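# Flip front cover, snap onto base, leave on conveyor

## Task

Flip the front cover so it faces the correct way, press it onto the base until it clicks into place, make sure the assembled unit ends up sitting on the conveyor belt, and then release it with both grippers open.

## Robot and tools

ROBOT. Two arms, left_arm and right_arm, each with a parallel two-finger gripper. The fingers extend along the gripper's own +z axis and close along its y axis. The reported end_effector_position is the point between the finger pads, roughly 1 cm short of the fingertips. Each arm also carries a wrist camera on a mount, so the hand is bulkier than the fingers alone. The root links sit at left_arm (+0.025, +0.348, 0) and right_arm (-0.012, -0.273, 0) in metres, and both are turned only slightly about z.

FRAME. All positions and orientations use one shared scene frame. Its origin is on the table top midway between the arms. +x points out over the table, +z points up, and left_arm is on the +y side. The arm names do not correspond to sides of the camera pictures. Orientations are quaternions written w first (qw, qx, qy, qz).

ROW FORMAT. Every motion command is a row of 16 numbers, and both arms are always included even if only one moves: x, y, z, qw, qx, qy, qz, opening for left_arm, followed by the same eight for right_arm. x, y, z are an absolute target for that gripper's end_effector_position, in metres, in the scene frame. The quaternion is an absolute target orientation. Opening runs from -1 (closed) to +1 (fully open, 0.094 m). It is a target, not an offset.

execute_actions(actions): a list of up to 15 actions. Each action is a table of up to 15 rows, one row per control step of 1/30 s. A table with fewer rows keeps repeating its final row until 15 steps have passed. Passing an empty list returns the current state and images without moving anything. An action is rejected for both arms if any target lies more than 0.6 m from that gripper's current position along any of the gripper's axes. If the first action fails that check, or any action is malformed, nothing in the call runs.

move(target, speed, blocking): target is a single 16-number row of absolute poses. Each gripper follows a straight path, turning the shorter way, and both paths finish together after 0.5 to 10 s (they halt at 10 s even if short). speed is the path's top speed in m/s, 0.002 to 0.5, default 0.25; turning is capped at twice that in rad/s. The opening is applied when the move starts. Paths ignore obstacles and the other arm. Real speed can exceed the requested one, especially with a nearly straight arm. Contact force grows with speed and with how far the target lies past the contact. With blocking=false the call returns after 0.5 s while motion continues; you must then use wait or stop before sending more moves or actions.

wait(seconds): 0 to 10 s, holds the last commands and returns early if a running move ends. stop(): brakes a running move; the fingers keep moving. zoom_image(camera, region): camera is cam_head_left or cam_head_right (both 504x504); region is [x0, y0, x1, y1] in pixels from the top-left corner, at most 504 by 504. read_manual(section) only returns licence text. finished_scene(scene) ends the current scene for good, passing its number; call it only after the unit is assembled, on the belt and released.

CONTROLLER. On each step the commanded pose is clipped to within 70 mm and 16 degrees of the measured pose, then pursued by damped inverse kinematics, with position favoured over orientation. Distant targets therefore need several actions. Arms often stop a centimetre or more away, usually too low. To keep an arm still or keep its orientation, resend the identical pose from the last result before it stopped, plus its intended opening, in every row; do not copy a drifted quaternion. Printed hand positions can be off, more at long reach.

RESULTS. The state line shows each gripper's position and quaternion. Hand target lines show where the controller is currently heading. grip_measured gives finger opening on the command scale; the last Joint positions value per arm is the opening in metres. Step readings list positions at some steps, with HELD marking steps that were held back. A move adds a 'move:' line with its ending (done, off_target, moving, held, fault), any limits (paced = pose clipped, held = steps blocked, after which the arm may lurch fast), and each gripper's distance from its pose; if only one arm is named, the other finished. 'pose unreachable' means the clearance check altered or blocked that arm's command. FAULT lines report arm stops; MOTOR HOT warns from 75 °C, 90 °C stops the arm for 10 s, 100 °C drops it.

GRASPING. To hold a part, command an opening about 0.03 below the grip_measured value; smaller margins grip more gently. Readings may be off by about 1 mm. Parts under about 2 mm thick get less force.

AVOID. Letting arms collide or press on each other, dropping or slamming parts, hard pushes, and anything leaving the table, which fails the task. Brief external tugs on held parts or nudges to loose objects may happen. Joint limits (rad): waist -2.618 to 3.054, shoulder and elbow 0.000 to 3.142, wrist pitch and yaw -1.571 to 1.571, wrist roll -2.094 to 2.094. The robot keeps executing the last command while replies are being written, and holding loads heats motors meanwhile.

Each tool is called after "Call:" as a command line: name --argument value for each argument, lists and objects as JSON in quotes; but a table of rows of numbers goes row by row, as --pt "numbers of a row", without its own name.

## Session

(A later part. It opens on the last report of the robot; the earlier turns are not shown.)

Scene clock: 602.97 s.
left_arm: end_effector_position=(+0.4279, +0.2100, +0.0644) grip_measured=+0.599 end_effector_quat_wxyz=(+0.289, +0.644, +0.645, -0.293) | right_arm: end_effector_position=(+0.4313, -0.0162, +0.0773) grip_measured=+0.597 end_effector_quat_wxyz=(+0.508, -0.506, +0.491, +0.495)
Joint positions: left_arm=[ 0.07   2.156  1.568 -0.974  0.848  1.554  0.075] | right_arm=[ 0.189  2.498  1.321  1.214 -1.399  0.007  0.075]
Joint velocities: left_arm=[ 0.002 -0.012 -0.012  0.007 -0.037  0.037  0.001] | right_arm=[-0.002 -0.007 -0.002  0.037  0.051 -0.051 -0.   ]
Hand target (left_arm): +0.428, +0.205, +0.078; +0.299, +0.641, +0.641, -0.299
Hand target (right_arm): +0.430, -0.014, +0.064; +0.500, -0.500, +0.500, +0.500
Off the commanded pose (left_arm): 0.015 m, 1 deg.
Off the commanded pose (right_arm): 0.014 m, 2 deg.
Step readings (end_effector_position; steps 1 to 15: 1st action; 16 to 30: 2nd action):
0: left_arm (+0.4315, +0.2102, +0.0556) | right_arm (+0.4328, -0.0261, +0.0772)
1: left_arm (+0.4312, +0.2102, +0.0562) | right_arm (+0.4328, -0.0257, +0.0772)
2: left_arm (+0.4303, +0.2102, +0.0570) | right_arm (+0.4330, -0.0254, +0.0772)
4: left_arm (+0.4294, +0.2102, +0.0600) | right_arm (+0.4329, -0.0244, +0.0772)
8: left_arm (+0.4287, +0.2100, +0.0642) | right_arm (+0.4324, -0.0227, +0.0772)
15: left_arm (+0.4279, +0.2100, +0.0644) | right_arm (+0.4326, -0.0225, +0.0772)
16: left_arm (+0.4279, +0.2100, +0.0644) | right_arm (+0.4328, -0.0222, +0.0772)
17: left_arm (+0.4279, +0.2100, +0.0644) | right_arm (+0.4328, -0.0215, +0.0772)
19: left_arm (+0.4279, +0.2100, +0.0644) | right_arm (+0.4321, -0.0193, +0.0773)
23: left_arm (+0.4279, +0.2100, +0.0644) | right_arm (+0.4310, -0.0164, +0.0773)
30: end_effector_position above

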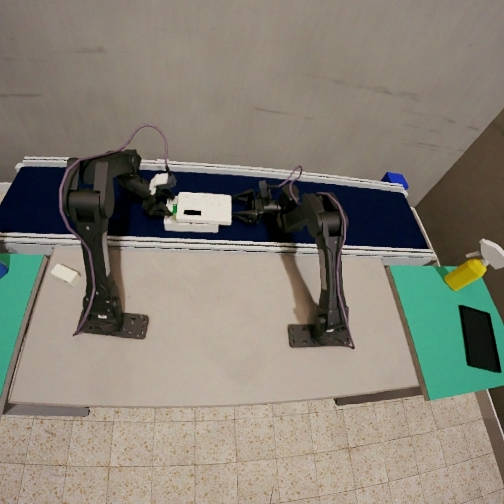

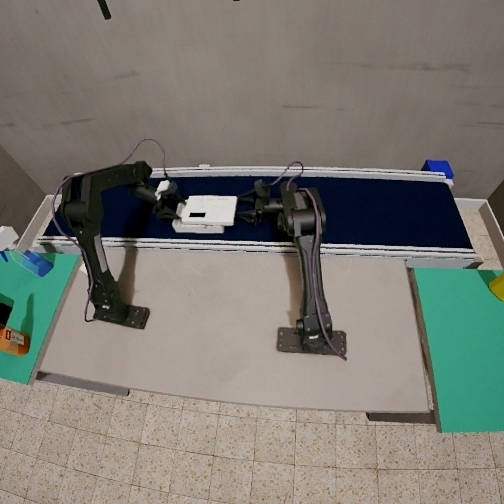

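Call:
execute_actions --actions '[[[0.428,0.198,0.075,0.299,0.641,0.641,-0.299,0.6, 0.43,-0.014,0.058,-0.5,0.5,-0.5,-0.5,0.6]],[[0.428,0.19,0.075,0.299,0.641,0.641,-0.299,0.6, 0.43,-0.01,0.06,-0.5,0.5,-0.5,-0.5,0.6]],[[0.428,0.182,0.075,0.299,0.641,0.641,-0.299,0.6, 0.43,-0.002,0.064,-0.5,0.5,-0.5,-0.5,0.6]],[[0.428,0.174,0.075,0.299,0.641,0.641,-0.299,0.6, 0.43,0.006,0.068,-0.5,0.5,-0.5,-0.5,0.6]]]'

Scene clock: 611.17 s.
left_arm: end_effector_position=(+0.4295, +0.1971, +0.0615) grip_measured=+0.599 end_effector_quat_wxyz=(+0.271, +0.641, +0.660, -0.283) | right_arm: end_effector_position=(+0.4308, -0.0135, +0.0642) grip_measured=+0.597 end_effector_quat_wxyz=(+0.503, -0.498, +0.501, +0.498)
Joint positions: left_arm=[ 0.025  2.15   1.568 -0.936  0.805  1.463  0.075] | right_arm=[ 0.195  2.527  1.321  1.216 -1.384  0.008  0.075]
Joint velocities: left_arm=[-0.017  0.007 -0.012  0.037 -0.051 -0.007  0.   ] | right_arm=[ 0.007  0.007 -0.002  0.022 -0.051  0.007  0.001]
Hand target (left_arm): +0.427, +0.175, +0.075; +0.297, +0.642, +0.640, -0.300
Hand target (right_arm): +0.429, +0.005, +0.068; +0.500, -0.500, +0.500, +0.500
Off the commanded pose (left_arm): 0.027 m, 4 deg.
Off the commanded pose (right_arm): 0.020 m, 0 deg.
Step readings (end_effector_position; steps 1 to 15: 1st action; 16 to 30: 2nd action; 31 to 45: 3rd action; 46 to 60: 4th action):
0: left_arm (+0.4279, +0.2100, +0.0644) | right_arm (+0.4314, -0.0162, +0.0773)
1: left_arm (+0.4279, +0.2095, +0.0644) | right_arm (+0.4313, -0.0163, +0.0765)
2: left_arm (+0.4277, +0.2086, +0.0644) | right_arm (+0.4313, -0.0163, +0.0756)
4: left_arm (+0.4271, +0.2058, +0.0644) | right_arm (+0.4310, -0.0163, +0.0715)
8: left_arm (+0.4263, +0.2025, +0.0644) | right_arm (+0.4303, -0.0165, +0.0650)
15: left_arm (+0.4267, +0.2025, +0.0644) | right_arm (+0.4302, -0.0165, +0.0641)
16: left_arm (+0.4269, +0.2018, +0.0644) | right_arm (+0.4303, -0.0163, +0.0641)
17: left_arm (+0.4274, +0.2009, +0.0644) | right_arm (+0.4304, -0.0160, +0.0641)
19: left_arm (+0.4277, +0.1981, +0.0645) | right_arm (+0.4301, -0.0148, +0.0641)
23: left_arm (+0.4284, +0.1972, +0.0642) | right_arm (+0.4303, -0.0145, +0.0642)
30: left_arm (+0.4286, +0.1972, +0.0642) | right_arm (+0.4303, -0.0145, +0.0642)
31: left_arm (+0.4286, +0.1966, +0.0641) | right_arm (+0.4302, -0.0140, +0.0642)
32: left_arm (+0.4287, +0.1968, +0.0639) | right_arm (+0.4302, -0.0140, +0.0642)
34: left_arm (+0.4286, +0.1968, +0.0641) | right_arm (+0.4303, -0.0140, +0.0642)
38: left_arm (+0.4294, +0.1969, +0.0645) | right_arm (+0.4307, -0.0140, +0.0642)
45: left_arm (+0.4294, +0.1970, +0.0643) | right_arm (+0.4307, -0.0140, +0.0642)
46: left_arm (+0.4294, +0.1966, +0.0641) | right_arm (+0.4306, -0.0135, +0.0642)
47: left_arm (+0.4295, +0.1967, +0.0635) | right_arm (+0.4306, -0.0135, +0.0642)
49: left_arm (+0.4295, +0.1968, +0.0625) | right_arm (+0.4307, -0.0135, +0.0642)
53: left_arm (+0.4295, +0.1970, +0.0617) | right_arm (+0.4308, -0.0135, +0.0642)
60: end_effector_position above

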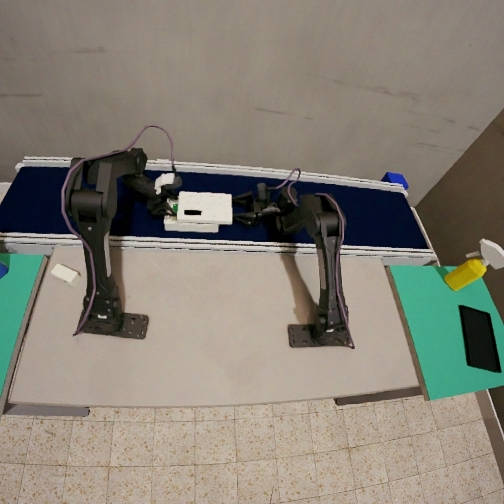

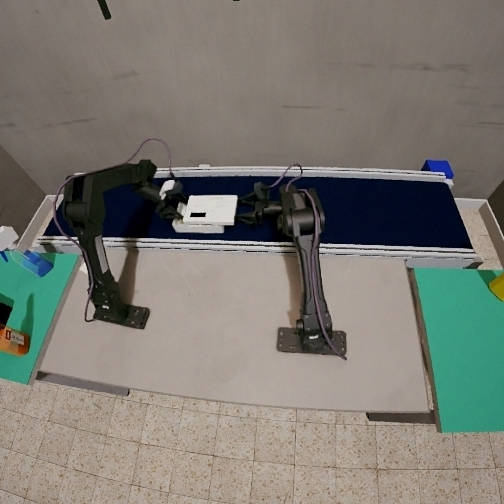

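Squeezed. Lifting in small steps, then shifting toward +y.

Call:
execute_actions --actions '[[[0.428,0.174,0.083,0.299,0.641,0.641,-0.299,0.6, 0.43,0.006,0.078,-0.5,0.5,-0.5,-0.5,0.6]],[[0.428,0.174,0.091,0.299,0.641,0.641,-0.299,0.6, 0.43,0.006,0.086,-0.5,0.5,-0.5,-0.5,0.6]],[[0.428,0.174,0.099,0.299,0.641,0.641,-0.299,0.6, 0.43,0.006,0.094,-0.5,0.5,-0.5,-0.5,0.6]],[[0.428,0.174,0.107,0.299,0.641,0.641,-0.299,0.6, 0.43,0.006,0.101,-0.5,0.5,-0.5,-0.5,0.6]],[[0.428,0.180,0.107,0.299,0.641,0.641,-0.299,0.6, 0.43,0.014,0.101,-0.5,0.5,-0.5,-0.5,0.6]],[[0.428,0.187,0.107,0.299,0.641,0.641,-0.299,0.6, 0.43,0.021,0.101,-0.5,0.5,-0.5,-0.5,0.6]],[[0.428,0.194,0.107,0.299,0.641,0.641,-0.299,0.6, 0.43,0.028,0.101,-0.5,0.5,-0.5,-0.5,0.6]],[[0.428,0.201,0.107,0.299,0.641,0.641,-0.299,0.6, 0.43,0.035,0.101,-0.5,0.5,-0.5,-0.5,0.6]],[[0.428,0.208,0.107,0.299,0.641,0.641,-0.299,0.6, 0.43,0.042,0.101,-0.5,0.5,-0.5,-0.5,0.6]],[[0.428,0.215,0.107,0.299,0.641,0.641,-0.299,0.6, 0.43,0.049,0.101,-0.5,0.5,-0.5,-0.5,0.6]]]'

Call:
zoom_image --camera "cam_head_left" --region '[145, 175, 245, 250]'

Call:
zoom_image --camera "cam_head_right" --region '[145, 175, 245, 250]'

Scene clock: 635.00 s.
left_arm: end_effector_position=(+0.4319, +0.2396, +0.0893) grip_measured=+0.599 end_effector_quat_wxyz=(+0.275, +0.650, +0.661, -0.255) | right_arm: end_effector_position=(+0.4289, +0.0286, +0.0900) grip_measured=+0.597 end_effector_quat_wxyz=(+0.493, -0.492, +0.510, +0.504)
Joint positions: left_arm=[ 0.118  2.109  1.638 -1.091  0.768  1.588  0.075] | right_arm=[ 0.287  2.456  1.344  1.092 -1.291  0.008  0.075]
Joint velocities: left_arm=[-0.002  0.007  0.007  0.037 -0.051 -0.037 -0.   ] | right_arm=[ 0.002  0.007 -0.007 -0.022  0.022  0.037  0.   ]
Hand target (left_arm): +0.428, +0.216, +0.107; +0.299, +0.640, +0.642, -0.297
Hand target (right_arm): +0.429, +0.048, +0.101; +0.500, -0.500, +0.500, +0.500
Off the commanded pose (left_arm): 0.031 m, 6 deg.
Off the commanded pose (right_arm): 0.023 m, 2 deg.
Step readings (end_effector_position; steps 1 to 15: 1st action; 16 to 30: 2nd action; 31 to 45: 3rd action; 46 to 60: 4th action; 61 to 75: 5th action; 76 to 90: 6th action; 91 to 105: 7th action; 106 to 120: 8th action; 121 to 135: 9th action; 136 to 150: 10th action):
0: left_arm (+0.4295, +0.1971, +0.0615) | right_arm (+0.4308, -0.0135, +0.0642)
1: left_arm (+0.4296, +0.1972, +0.0621) | right_arm (+0.4310, -0.0134, +0.0647)
2: left_arm (+0.4297, +0.1973, +0.0621) | right_arm (+0.4311, -0.0133, +0.0646)
4: left_arm (+0.4300, +0.1978, +0.0632) | right_arm (+0.4312, -0.0129, +0.0645)
8: left_arm (+0.4303, +0.1983, +0.0642) | right_arm (+0.4312, -0.0124, +0.0639)
15: left_arm (+0.4303, +0.1986, +0.0639) | right_arm (+0.4312, -0.0121, +0.0634)
16: left_arm (+0.4303, +0.1986, +0.0639) | right_arm (+0.4314, -0.0121, +0.0640)
17: left_arm (+0.4303, +0.1986, +0.0638) | right_arm (+0.4315, -0.0120, +0.0649)
19: left_arm (+0.4303, +0.1986, +0.0638) | right_arm (+0.4320, -0.0120, +0.0684)
23: left_arm (+0.4303, +0.1988, +0.0636) | right_arm (+0.4326, -0.0119, +0.0740)
30: left_arm (+0.4303, +0.1989, +0.0636) | right_arm (+0.4328, -0.0118, +0.0739)
31: left_arm (+0.4302, +0.1989, +0.0642) | right_arm (+0.4329, -0.0118, +0.0743)
32: left_arm (+0.4297, +0.1990, +0.0651) | right_arm (+0.4330, -0.0118, +0.0749)
34: left_arm (+0.4291, +0.1990, +0.0684) | right_arm (+0.4334, -0.0118, +0.0774)
38: left_arm (+0.4288, +0.1991, +0.0724) | right_arm (+0.4339, -0.0117, +0.0824)
45: left_arm (+0.4287, +0.1991, +0.0724) | right_arm (+0.4340, -0.0117, +0.0824)
46: left_arm (+0.4289, +0.1992, +0.0732) | right_arm (+0.4340, -0.0117, +0.0827)
47: left_arm (+0.4291, +0.1992, +0.0742) | right_arm (+0.4341, -0.0117, +0.0830)
49: left_arm (+0.4305, +0.1992, +0.0774) | right_arm (+0.4345, -0.0116, +0.0853)
53: left_arm (+0.4319, +0.1993, +0.0814) | right_arm (+0.4351, -0.0116, +0.0894)
60: left_arm (+0.4321, +0.1995, +0.0818) | right_arm (+0.4352, -0.0116, +0.0891)
61: left_arm (+0.4319, +0.1995, +0.0817) | right_arm (+0.4352, -0.0111, +0.0890)
62: left_arm (+0.4315, +0.2001, +0.0814) | right_arm (+0.4352, -0.0106, +0.0889)
64: left_arm (+0.4309, +0.2017, +0.0809) | right_arm (+0.4347, -0.0090, +0.0887)
68: left_arm (+0.4304, +0.2039, +0.0803) | right_arm (+0.4338, -0.0070, +0.0884)
75: left_arm (+0.4298, +0.2040, +0.0801) | right_arm (+0.4341, -0.0068, +0.0881)
76: left_arm (+0.4297, +0.2047, +0.0801) | right_arm (+0.4342, -0.0063, +0.0881)
77: left_arm (+0.4294, +0.2055, +0.0801) | right_arm (+0.4343, -0.0055, +0.0880)
79: left_arm (+0.4294, +0.2081, +0.0800) | right_arm (+0.4334, -0.0028, +0.0879)
83: left_arm (+0.4294, +0.2117, +0.0799) | right_arm (+0.4320, +0.0006, +0.0876)
90: left_arm (+0.4286, +0.2117, +0.0799) | right_arm (+0.4324, +0.0006, +0.0872)
91: left_arm (+0.4286, +0.2122, +0.0802) | right_arm (+0.4324, +0.0013, +0.0872)
92: left_arm (+0.4287, +0.2130, +0.0806) | right_arm (+0.4325, +0.0020, +0.0871)
94: left_arm (+0.4298, +0.2153, +0.0818) | right_arm (+0.4319, +0.0043, +0.0870)
98: left_arm (+0.4313, +0.2185, +0.0830) | right_arm (+0.4307, +0.0074, +0.0866)
105: left_arm (+0.4308, +0.2185, +0.0833) | right_arm (+0.4308, +0.0075, +0.0862)
106: left_arm (+0.4308, +0.2190, +0.0836) | right_arm (+0.4308, +0.0080, +0.0862)
107: left_arm (+0.4306, +0.2198, +0.0837) | right_arm (+0.4309, +0.0087, +0.0861)
109: left_arm (+0.4310, +0.2223, +0.0843) | right_arm (+0.4302, +0.0110, +0.0860)
113: left_arm (+0.4317, +0.2254, +0.0848) | right_arm (+0.4287, +0.0142, +0.0857)
120: left_arm (+0.4312, +0.2254, +0.0849) | right_arm (+0.4289, +0.0144, +0.0857)
121: left_arm (+0.4311, +0.2259, +0.0851) | right_arm (+0.4289, +0.0149, +0.0856)
122: left_arm (+0.4311, +0.2266, +0.0854) | right_arm (+0.4290, +0.0156, +0.0856)
124: left_arm (+0.4314, +0.2291, +0.0858) | right_arm (+0.4283, +0.0179, +0.0856)
128: left_arm (+0.4322, +0.2321, +0.0865) | right_arm (+0.4266, +0.0211, +0.0854)
135: left_arm (+0.4319, +0.2322, +0.0869) | right_arm (+0.4268, +0.0212, +0.0851)
136: left_arm (+0.4318, +0.2327, +0.0870) | right_arm (+0.4272, +0.0217, +0.0857)
137: left_arm (+0.4316, +0.2336, +0.0873) | right_arm (+0.4279, +0.0226, +0.0865)
139: left_arm (+0.4319, +0.2362, +0.0880) | right_arm (+0.4287, +0.0252, +0.0890)
143: left_arm (+0.4323, +0.2395, +0.0890) | right_arm (+0.4285, +0.0286, +0.0905)
150: end_effector_position above

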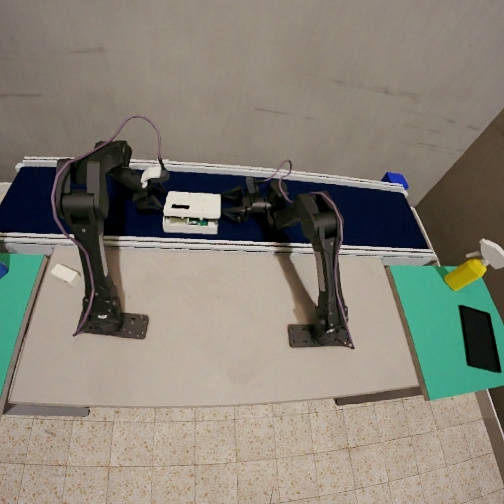

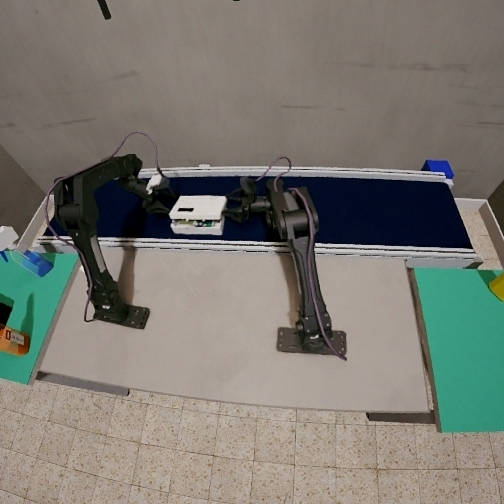

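Region (145, 175, 245, 250) of cam_head_left's 504x504 image, scaled by 5.040, with more detail than that image has; it fills the top 378 rows of this view, and the rest is white.

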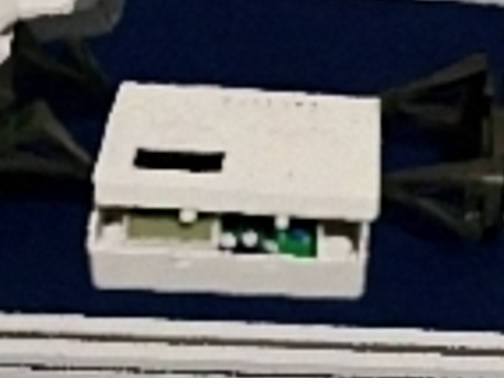

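Region (145, 175, 245, 250) of cam_head_right's 504x504 image, scaled by 5.040, with more detail than that image has; it fills the top 378 rows of this view, and the rest is white.

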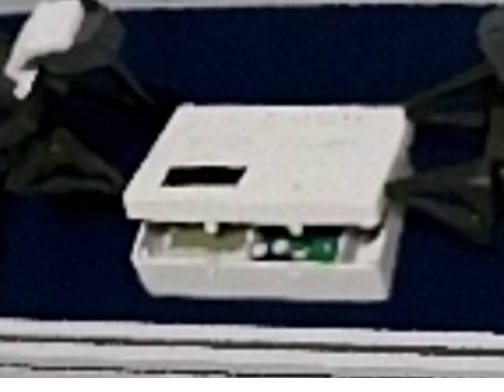

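Call:
execute_actions --actions '[[[0.425,0.223,0.107,0.299,0.641,0.641,-0.299,0.6, 0.427,0.057,0.101,-0.5,0.5,-0.5,-0.5,0.6]],[[0.422,0.223,0.09,0.299,0.641,0.641,-0.299,0.6, 0.425,0.057,0.088,-0.5,0.5,-0.5,-0.5,0.6]],[[0.42,0.223,0.08,0.299,0.641,0.641,-0.299,0.6, 0.425,0.057,0.08,-0.5,0.5,-0.5,-0.5,0.6]],[[0.42,0.223,0.072,0.299,0.641,0.641,-0.299,0.6, 0.425,0.057,0.072,-0.5,0.5,-0.5,-0.5,0.6]]]'

Call:
zoom_image --camera "cam_head_left" --region '[145, 175, 245, 250]'

Call:
zoom_image --camera "cam_head_right" --region '[145, 175, 245, 250]'

Scene clock: 648.90 s.
left_arm: end_effector_position=(+0.4272, +0.2475, +0.0713) grip_measured=+0.599 end_effector_quat_wxyz=(+0.279, +0.656, +0.655, -0.250) | right_arm: end_effector_position=(+0.4259, +0.0366, +0.0691) grip_measured=+0.597 end_effector_quat_wxyz=(+0.495, -0.492, +0.512, +0.500)
Joint positions: left_arm=[ 0.139  2.109  1.565 -1.028  0.767  1.629  0.075] | right_arm=[ 0.306  2.51   1.344  1.135 -1.265 -0.003  0.075]
Joint velocities: left_arm=[-0.007 -0.012 -0.012 -0.037 -0.037  0.051  0.001] | right_arm=[-0.012  0.012 -0.007 -0.066 -0.051 -0.007  0.   ]
Hand target (left_arm): +0.420, +0.224, +0.073; +0.297, +0.641, +0.642, -0.298
Hand target (right_arm): +0.424, +0.056, +0.072; +0.500, -0.500, +0.500, +0.500
Off the commanded pose (left_arm): 0.026 m, 7 deg.
Off the commanded pose (right_arm): 0.021 m, 2 deg.
Step readings (end_effector_position; steps 1 to 15: 1st action; 16 to 30: 2nd action; 31 to 45: 3rd action; 46 to 60: 4th action):
0: left_arm (+0.4316, +0.2396, +0.0892) | right_arm (+0.4291, +0.0286, +0.0899)
1: left_arm (+0.4315, +0.2400, +0.0892) | right_arm (+0.4291, +0.0293, +0.0899)
2: left_arm (+0.4311, +0.2409, +0.0892) | right_arm (+0.4291, +0.0301, +0.0899)
4: left_arm (+0.4310, +0.2438, +0.0892) | right_arm (+0.4282, +0.0330, +0.0899)
8: left_arm (+0.4310, +0.2476, +0.0892) | right_arm (+0.4263, +0.0367, +0.0899)
15: left_arm (+0.4302, +0.2477, +0.0892) | right_arm (+0.4264, +0.0370, +0.0899)
16: left_arm (+0.4302, +0.2477, +0.0886) | right_arm (+0.4265, +0.0370, +0.0899)
17: left_arm (+0.4299, +0.2477, +0.0879) | right_arm (+0.4266, +0.0370, +0.0899)
19: left_arm (+0.4291, +0.2477, +0.0861) | right_arm (+0.4266, +0.0370, +0.0899)
23: left_arm (+0.4288, +0.2476, +0.0851) | right_arm (+0.4268, +0.0370, +0.0899)
30: left_arm (+0.4289, +0.2476, +0.0851) | right_arm (+0.4269, +0.0370, +0.0899)
31: left_arm (+0.4287, +0.2476, +0.0837) | right_arm (+0.4268, +0.0370, +0.0891)
32: left_arm (+0.4283, +0.2476, +0.0823) | right_arm (+0.4267, +0.0369, +0.0880)
34: left_arm (+0.4267, +0.2474, +0.0790) | right_arm (+0.4265, +0.0368, +0.0838)
38: left_arm (+0.4253, +0.2474, +0.0761) | right_arm (+0.4261, +0.0367, +0.0762)
45: left_arm (+0.4265, +0.2475, +0.0758) | right_arm (+0.4264, +0.0367, +0.0766)
46: left_arm (+0.4267, +0.2475, +0.0752) | right_arm (+0.4264, +0.0366, +0.0765)
47: left_arm (+0.4270, +0.2475, +0.0744) | right_arm (+0.4264, +0.0366, +0.0761)
49: left_arm (+0.4264, +0.2475, +0.0726) | right_arm (+0.4262, +0.0366, +0.0734)
53: left_arm (+0.4264, +0.2475, +0.0713) | right_arm (+0.4256, +0.0366, +0.0691)
60: end_effector_position above

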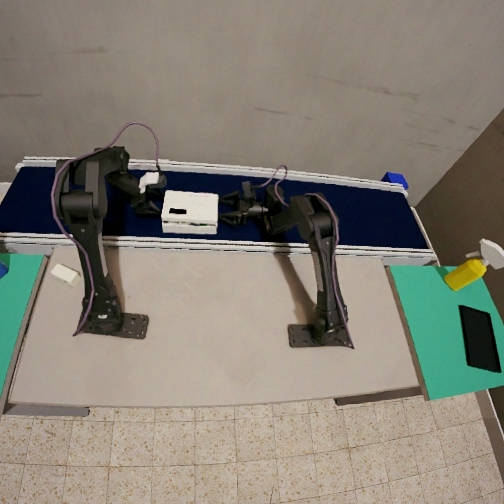

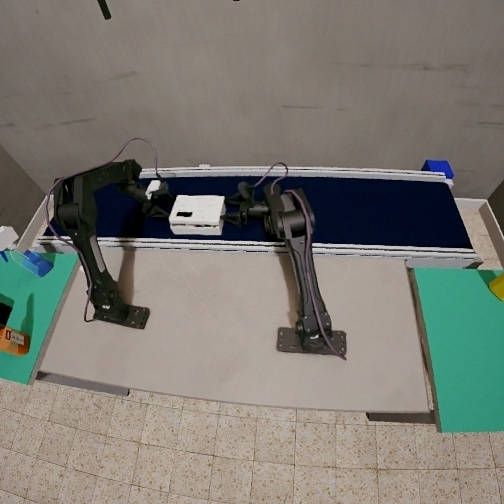

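Region (145, 175, 245, 250) of cam_head_left's 504x504 image, scaled by 5.040, with more detail than that image has; it fills the top 378 rows of this view, and the rest is white.

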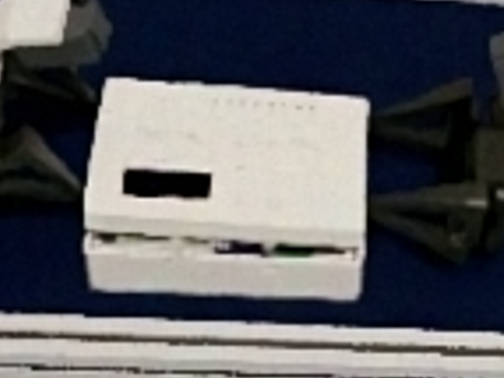

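Region (145, 175, 245, 250) of cam_head_right's 504x504 image, scaled by 5.040, with more detail than that image has; it fills the top 378 rows of this view, and the rest is white.

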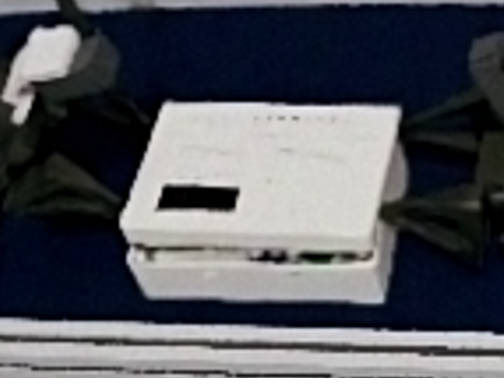

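Close. Releasing to see how it settles.

Call:
execute_actions --actions '[[[0.42,0.235,0.068,0.299,0.641,0.641,-0.299,0.6, 0.425,0.047,0.068,-0.5,0.5,-0.5,-0.5,0.6]],[[0.42,0.25,0.068,0.299,0.641,0.641,-0.299,0.6, 0.425,0.033,0.068,-0.5,0.5,-0.5,-0.5,0.6]],[[0.42,0.262,0.068,0.299,0.641,0.641,-0.299,0.6, 0.425,0.02,0.068,-0.5,0.5,-0.5,-0.5,0.6]]]'

Call:
zoom_image --camera "cam_head_left" --region '[150, 180, 230, 245]'

Call:
zoom_image --camera "cam_head_right" --region '[158, 180, 238, 245]'

Scene clock: 656.87 s.
left_arm: end_effector_position=(+0.4161, +0.2636, +0.0649) grip_measured=+0.599 end_effector_quat_wxyz=(+0.292, +0.642, +0.646, -0.291) | right_arm: end_effector_position=(+0.4286, +0.0212, +0.0744) grip_measured=+0.597 end_effector_quat_wxyz=(+0.506, -0.502, +0.497, +0.495)
Joint positions: left_arm=[ 0.207  2.156  1.565 -1.113  0.842  1.749  0.075] | right_arm=[ 0.271  2.51   1.344  1.179 -1.309 -0.003  0.075]
Joint velocities: left_arm=[-0.017 -0.012 -0.012  0.022 -0.037  0.066  0.001] | right_arm=[ 0.002 -0.007  0.007 -0.037  0.022  0.022 -0.001]
Hand target (left_arm): +0.420, +0.262, +0.068; +0.300, +0.640, +0.641, -0.298
Hand target (right_arm): +0.425, +0.020, +0.068; +0.500, -0.500, +0.500, +0.500
Off the commanded pose (left_arm): 0.005 m, 1 deg.
Off the commanded pose (right_arm): 0.007 m, 1 deg.
Step readings (end_effector_position; steps 1 to 15: 1st action; 16 to 30: 2nd action; 31 to 45: 3rd action):
0: left_arm (+0.4274, +0.2476, +0.0713) | right_arm (+0.4260, +0.0366, +0.0692)
1: left_arm (+0.4275, +0.2482, +0.0710) | right_arm (+0.4261, +0.0364, +0.0693)
2: left_arm (+0.4277, +0.2485, +0.0709) | right_arm (+0.4261, +0.0364, +0.0695)
4: left_arm (+0.4278, +0.2486, +0.0697) | right_arm (+0.4263, +0.0364, +0.0697)
8: left_arm (+0.4279, +0.2483, +0.0688) | right_arm (+0.4264, +0.0364, +0.0706)
15: left_arm (+0.4279, +0.2481, +0.0690) | right_arm (+0.4264, +0.0364, +0.0707)
16: left_arm (+0.4276, +0.2488, +0.0692) | right_arm (+0.4263, +0.0359, +0.0708)
17: left_arm (+0.4270, +0.2492, +0.0699) | right_arm (+0.4258, +0.0358, +0.0711)
19: left_arm (+0.4260, +0.2514, +0.0702) | right_arm (+0.4250, +0.0358, +0.0716)
23: left_arm (+0.4241, +0.2534, +0.0687) | right_arm (+0.4242, +0.0358, +0.0722)
30: left_arm (+0.4222, +0.2524, +0.0691) | right_arm (+0.4238, +0.0358, +0.0725)
31: left_arm (+0.4216, +0.2530, +0.0690) | right_arm (+0.4238, +0.0348, +0.0727)
32: left_arm (+0.4207, +0.2543, +0.0690) | right_arm (+0.4237, +0.0333, +0.0729)
34: left_arm (+0.4194, +0.2589, +0.0675) | right_arm (+0.4258, +0.0285, +0.0734)
38: left_arm (+0.4178, +0.2638, +0.0649) | right_arm (+0.4293, +0.0216, +0.0740)
45: end_effector_position above

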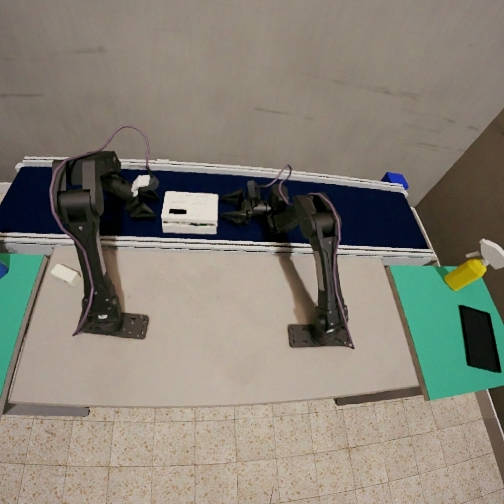

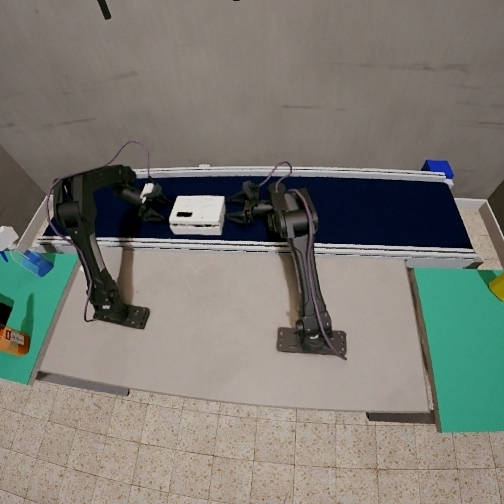

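Region (150, 180, 230, 245) of cam_head_left's 504x504 image, scaled by 6.300, with more detail than that image has; it fills the top 410 rows of this view, and the rest is white.

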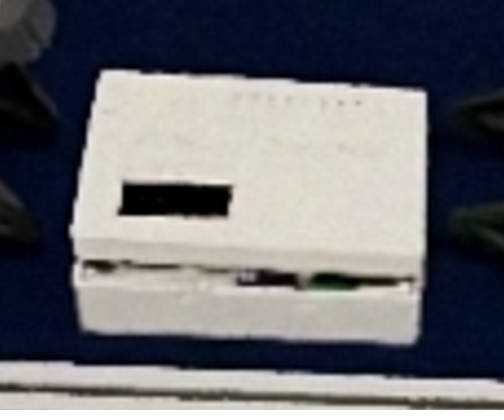

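Region (158, 180, 238, 245) of cam_head_right's 504x504 image, scaled by 6.300, with more detail than that image has; it fills the top 410 rows of this view, and the rest is white.

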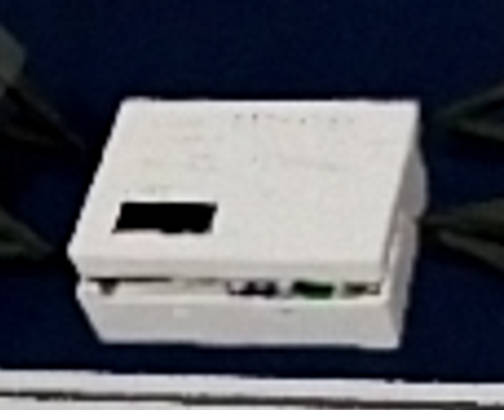

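Call:
move --target '[0.42,0.2,0.13,0,0.3,0.954,0,0.6, 0.42,-0.03,0.08,-0.5,0.5,-0.5,-0.5,0.6]' --speed 0.2

Call:
move --target '[0.43,0.14,0.105,0,0,1,0,0.6, 0.42,-0.03,0.08,-0.5,0.5,-0.5,-0.5,0.6]' --speed 0.15

Call:
move --target '[0.43,0.14,0.078,0,0,1,0,0.6, 0.42,-0.03,0.08,-0.5,0.5,-0.5,-0.5,0.6]' --speed 0.02

Call:
move --target '[0.405,0.143,0.082,0,0,1,0,0.6, 0.42,-0.03,0.08,-0.5,0.5,-0.5,-0.5,0.6]' --speed 0.015

Call:
zoom_image --camera "cam_head_left" --region '[150, 180, 230, 245]'

Call:
zoom_image --camera "cam_head_right" --region '[158, 180, 238, 245]'

Scene clock: 674.17 s.
left_arm: end_effector_position=(+0.4204, +0.1999, +0.1310) grip_measured=+0.599 end_effector_quat_wxyz=(+0.002, +0.305, +0.952, -0.004) | right_arm: end_effector_position=(+0.4221, -0.0259, +0.0676) grip_measured=+0.597 end_effector_quat_wxyz=(+0.495, -0.497, +0.504, +0.504)
Joint positions: left_arm=[-0.275  2.187  2.128 -1.506  0.007  0.263  0.075] | right_arm=[ 0.171  2.488  1.267  1.203 -1.417 -0.002  0.075]
Joint velocities: left_arm=[-0.002 -0.012 -0.007 -0.051 -0.066 -0.007  0.001] | right_arm=[-0.007 -0.002  0.002  0.022 -0.051  0.007 -0.   ]
Hand target (left_arm): +0.422, +0.200, +0.130; -0.003, +0.302, +0.953, +0.001
Hand target (right_arm): +0.420, -0.029, +0.080; +0.500, -0.500, +0.500, +0.500
Off the commanded pose (left_arm): 0.001 m, 1 deg.
Off the commanded pose (right_arm): 0.013 m, 1 deg.
move: off_target (right_arm)

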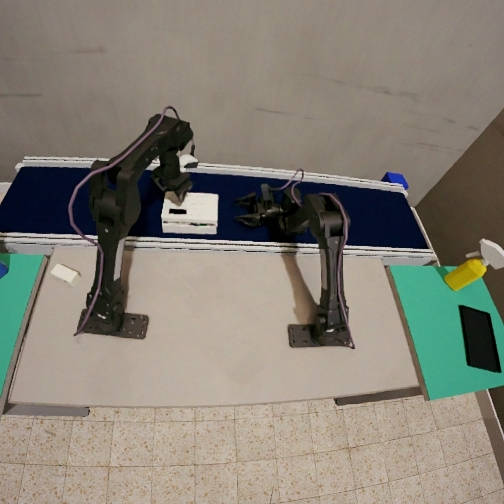

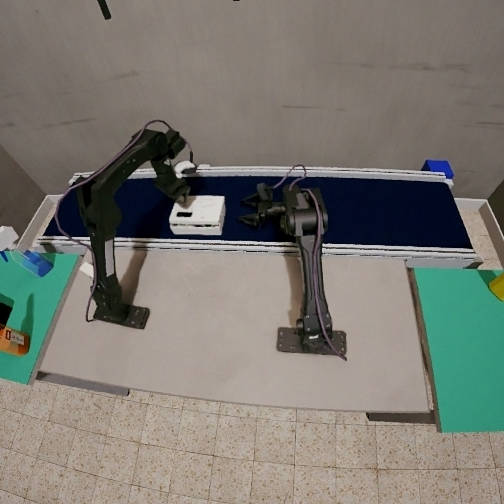

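Scene clock: 676.73 s.
left_arm: end_effector_position=(+0.4296, +0.1417, +0.1067) grip_measured=+0.599 end_effector_quat_wxyz=(+0.003, +0.004, +1.000, -0.006) | right_arm: end_effector_position=(+0.4219, -0.0259, +0.0676) grip_measured=+0.597 end_effector_quat_wxyz=(+0.495, -0.497, +0.504, +0.504)
Joint positions: left_arm=[-0.389  2.339  2.285 -1.506  0.007 -0.464  0.075] | right_arm=[ 0.171  2.488  1.267  1.203 -1.418 -0.002  0.075]
Joint velocities: left_arm=[ 0.007 -0.002  0.007  0.022 -0.007 -0.066  0.001] | right_arm=[ 0.007 -0.012 -0.017 -0.022 -0.007 -0.022 -0.001]
Hand target (left_arm): +0.430, +0.140, +0.105; +0.001, -0.000, +1.000, +0.000
Hand target (right_arm): +0.420, -0.030, +0.080; +0.500, -0.500, +0.500, +0.500
Off the commanded pose (left_arm): 0.002 m, 1 deg.
Off the commanded pose (right_arm): 0.013 m, 1 deg.
move: off_target (right_arm)

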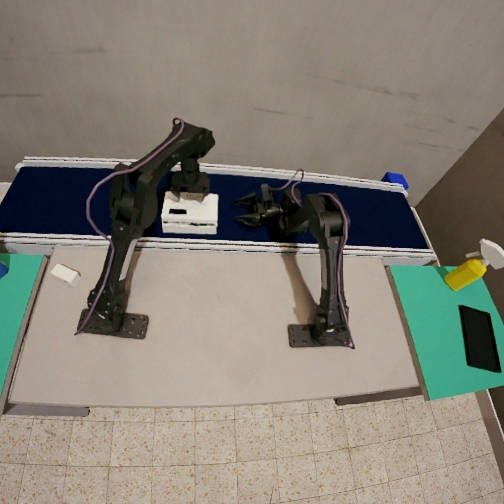

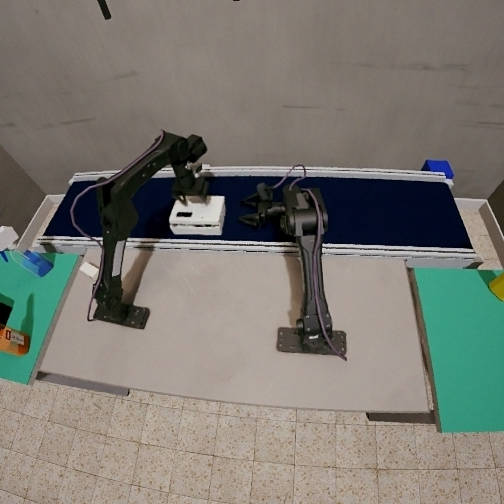

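Scene clock: 678.40 s.
left_arm: end_effector_position=(+0.4300, +0.1415, +0.0817) grip_measured=+0.599 end_effector_quat_wxyz=(-0.002, +0.003, +1.000, -0.003) | right_arm: end_effector_position=(+0.4219, -0.0259, +0.0676) grip_measured=+0.597 end_effector_quat_wxyz=(+0.495, -0.497, +0.504, +0.504)
Joint positions: left_arm=[-0.389  2.339  2.185 -1.419  0.007 -0.466  0.075] | right_arm=[ 0.171  2.488  1.267  1.203 -1.418 -0.002  0.075]
Joint velocities: left_arm=[ 0.002 -0.012 -0.007  0.066  0.007 -0.007 -0.001] | right_arm=[-0.002 -0.002  0.002  0.022 -0.066  0.007 -0.   ]
Hand target (left_arm): +0.430, +0.140, +0.078; -0.000, +0.000, +1.000, +0.000
Hand target (right_arm): +0.420, -0.030, +0.080; +0.500, -0.500, +0.500, +0.500
Off the commanded pose (left_arm): 0.004 m, 1 deg.
Off the commanded pose (right_arm): 0.013 m, 1 deg.
move: off_target (right_arm)

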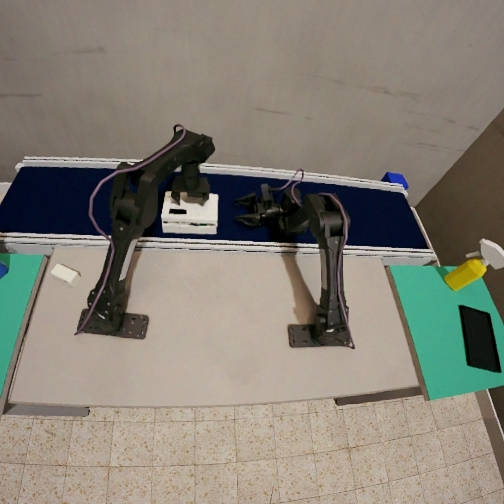

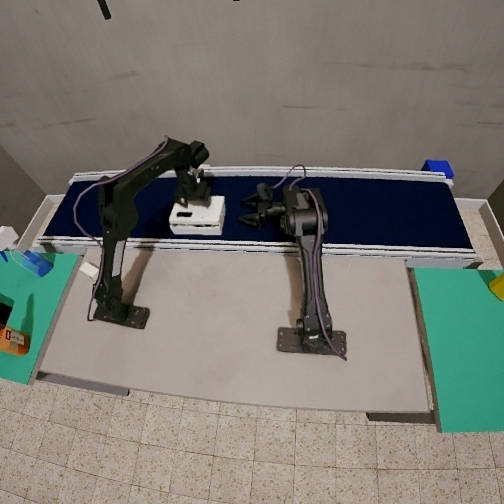

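Scene clock: 680.30 s.
left_arm: end_effector_position=(+0.4087, +0.1437, +0.0814) grip_measured=+0.599 end_effector_quat_wxyz=(-0.003, +0.003, +1.000, -0.002) | right_arm: end_effector_position=(+0.4219, -0.0259, +0.0676) grip_measured=+0.597 end_effector_quat_wxyz=(+0.495, -0.497, +0.504, +0.504)
Joint positions: left_arm=[-0.407  2.237  2.011 -1.348  0.005 -0.484  0.075] | right_arm=[ 0.171  2.488  1.267  1.203 -1.418 -0.002  0.075]
Joint velocities: left_arm=[ 0.002 -0.007  0.012 -0.037  0.037 -0.066 -0.   ] | right_arm=[ 0.017  0.012  0.012 -0.007  0.051 -0.007  0.   ]
Hand target (left_arm): +0.405, +0.143, +0.082; -0.000, +0.000, +1.000, +0.000
Hand target (right_arm): +0.420, -0.030, +0.080; +0.500, -0.500, +0.500, +0.500
Off the commanded pose (left_arm): 0.004 m, 0 deg.
Off the commanded pose (right_arm): 0.013 m, 1 deg.
move: off_target (right_arm)

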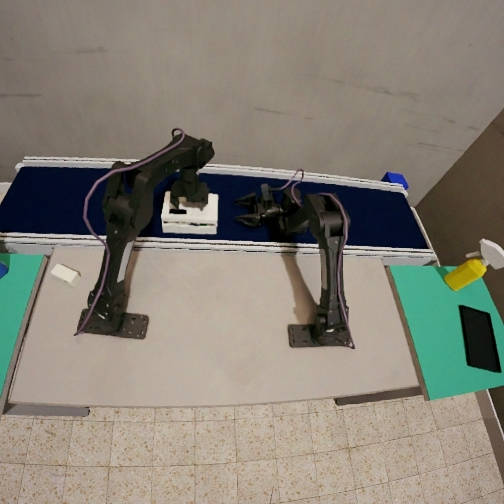

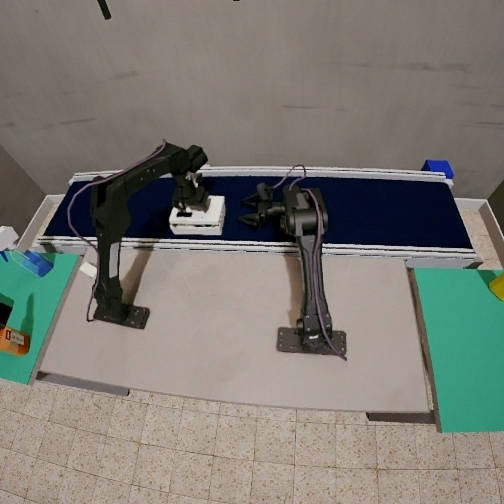

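Region (150, 180, 230, 245) of cam_head_left's 504x504 image, scaled by 6.300, with more detail than that image has; it fills the top 410 rows of this view, and the rest is white.

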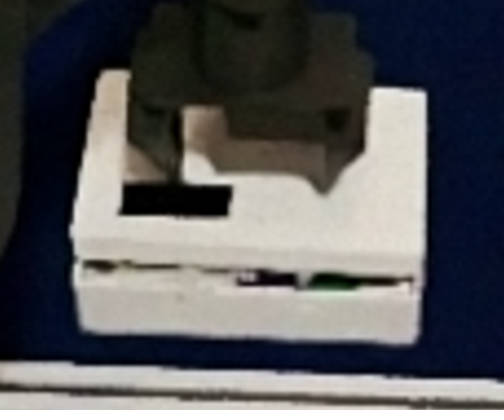

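Region (158, 180, 238, 245) of cam_head_right's 504x504 image, scaled by 6.300, with more detail than that image has; it fills the top 410 rows of this view, and the rest is white.

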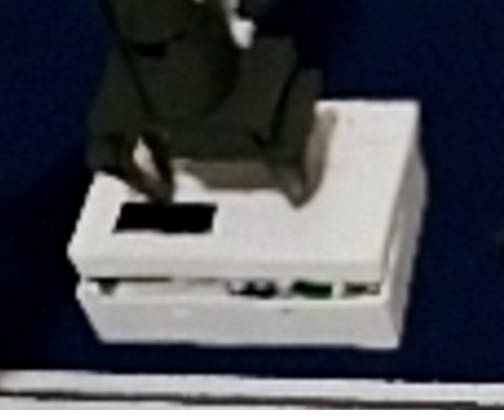

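Call:
move --target '[0.43,0.2,0.13,0,0.3,0.954,0,-1, 0.455,0.0,0.075,-0.5,0.5,-0.5,-0.5,-1]' --speed 0.2

Call:
move --target '[0.455,0.27,0.09,0.299,0.641,0.641,-0.299,-1, 0.455,0.02,0.07,-0.5,0.5,-0.5,-0.5,-1]' --speed 0.25

Call:
move --target '[0.455,0.258,0.056,0.299,0.641,0.641,-0.299,-1, 0.455,0.028,0.066,-0.5,0.5,-0.5,-0.5,-1]' --speed 0.03

Scene clock: 689.47 s.
left_arm: end_effector_position=(+0.4281, +0.1980, +0.1262) grip_measured=-0.982 end_effector_quat_wxyz=(-0.002, +0.295, +0.955, -0.002) | right_arm: end_effector_position=(+0.4514, -0.0048, +0.0790) grip_measured=-0.979 end_effector_quat_wxyz=(+0.505, -0.502, +0.496, +0.497)
Joint positions: left_arm=[-0.274  2.237  2.189 -1.526  0.005  0.243  0.001] | right_arm=[ 0.205  2.538  1.437  1.118 -1.379  0.002  0.001]
Joint velocities: left_arm=[-0.007 -0.002 -0.002  0.081 -0.007  0.051 -0.   ] | right_arm=[-0.012 -0.007 -0.002 -0.022 -0.037  0.007  0.001]
Hand target (left_arm): +0.430, +0.200, +0.130; +0.000, +0.300, +0.954, -0.001
Hand target (right_arm): +0.455, -0.000, +0.075; +0.500, -0.500, +0.500, +0.500
Off the commanded pose (left_arm): 0.005 m, 1 deg.
Off the commanded pose (right_arm): 0.007 m, 1 deg.
move: done

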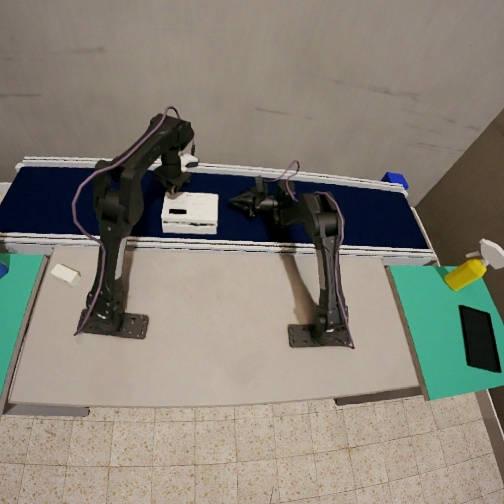

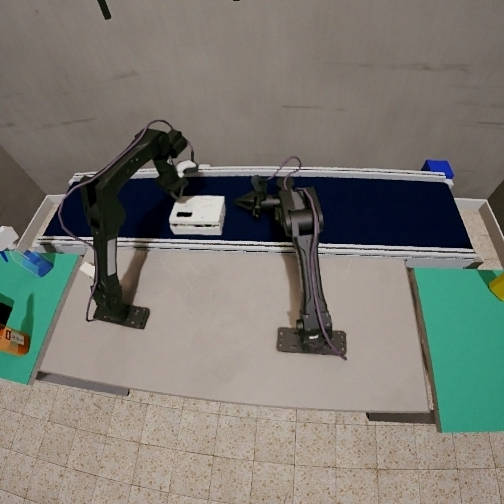

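Scene clock: 692.73 s.
left_arm: end_effector_position=(+0.4521, +0.2724, +0.0890) grip_measured=-0.982 end_effector_quat_wxyz=(+0.297, +0.644, +0.645, -0.286) | right_arm: end_effector_position=(+0.4514, +0.0152, +0.0745) grip_measured=-0.979 end_effector_quat_wxyz=(+0.504, -0.502, +0.497, +0.497)
Joint positions: left_arm=[ 0.217  2.266  1.847 -1.28   0.842  1.762  0.001] | right_arm=[ 0.247  2.561  1.464  1.111 -1.338  0.002  0.001]
Joint velocities: left_arm=[-0.007  0.007 -0.012 -0.037  0.007  0.022  0.   ] | right_arm=[-0.007  0.012 -0.007 -0.022  0.022  0.022 -0.001]
Hand target (left_arm): +0.454, +0.271, +0.090; +0.303, +0.640, +0.641, -0.297
Hand target (right_arm): +0.455, +0.020, +0.070; +0.500, -0.500, +0.500, +0.500
Off the commanded pose (left_arm): 0.004 m, 2 deg.
Off the commanded pose (right_arm): 0.008 m, 1 deg.
move: done

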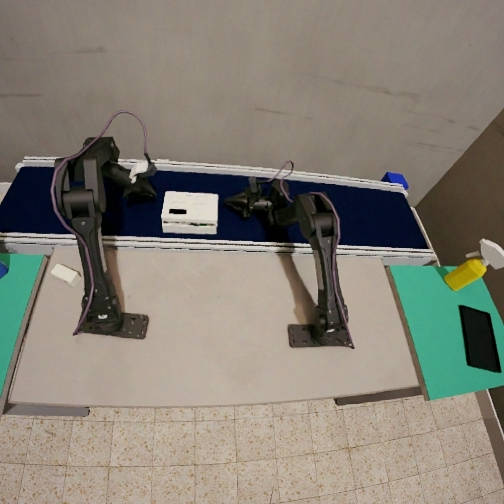

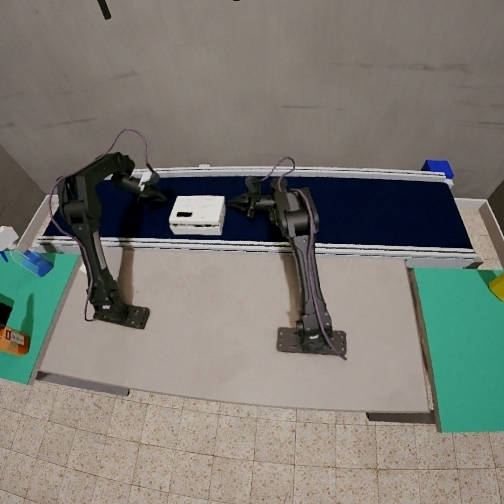

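Scene clock: 694.30 s.
left_arm: end_effector_position=(+0.4585, +0.2642, +0.0643) grip_measured=-0.982 end_effector_quat_wxyz=(+0.300, +0.651, +0.638, -0.280) | right_arm: end_effector_position=(+0.4513, +0.0230, +0.0692) grip_measured=-0.979 end_effector_quat_wxyz=(+0.503, -0.501, +0.498, +0.498)
Joint positions: left_arm=[ 0.195  2.298  1.804 -1.175  0.841  1.747  0.001] | right_arm=[ 0.263  2.579  1.478  1.111 -1.321  0.002  0.001]
Joint velocities: left_arm=[-0.002  0.007  0.007  0.037  0.037 -0.051 -0.   ] | right_arm=[ 0.002  0.022 -0.002  0.007 -0.051 -0.037 -0.   ]
Hand target (left_arm): +0.455, +0.258, +0.056; +0.299, +0.641, +0.641, -0.299
Hand target (right_arm): +0.455, +0.028, +0.066; +0.500, -0.500, +0.500, +0.500
Off the commanded pose (left_arm): 0.011 m, 3 deg.
Off the commanded pose (right_arm): 0.007 m, 0 deg.
move: off_target (left_arm)

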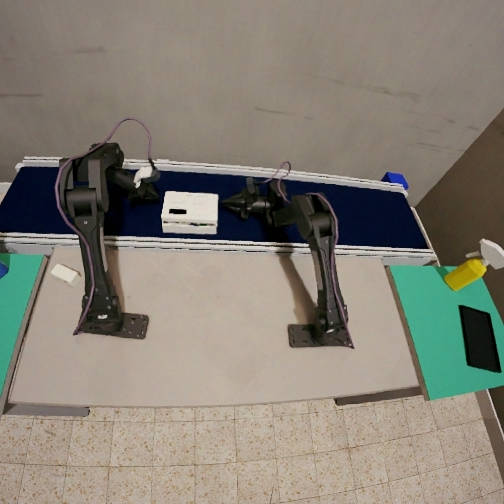

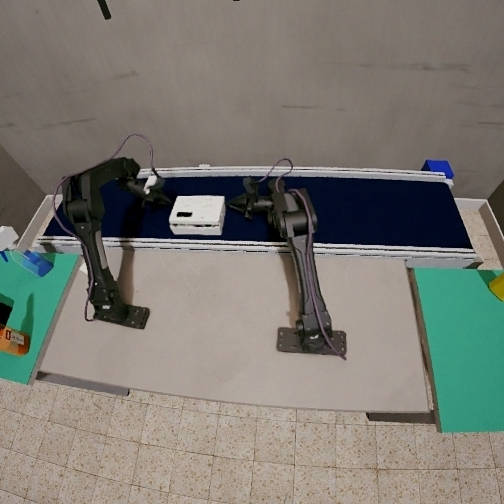

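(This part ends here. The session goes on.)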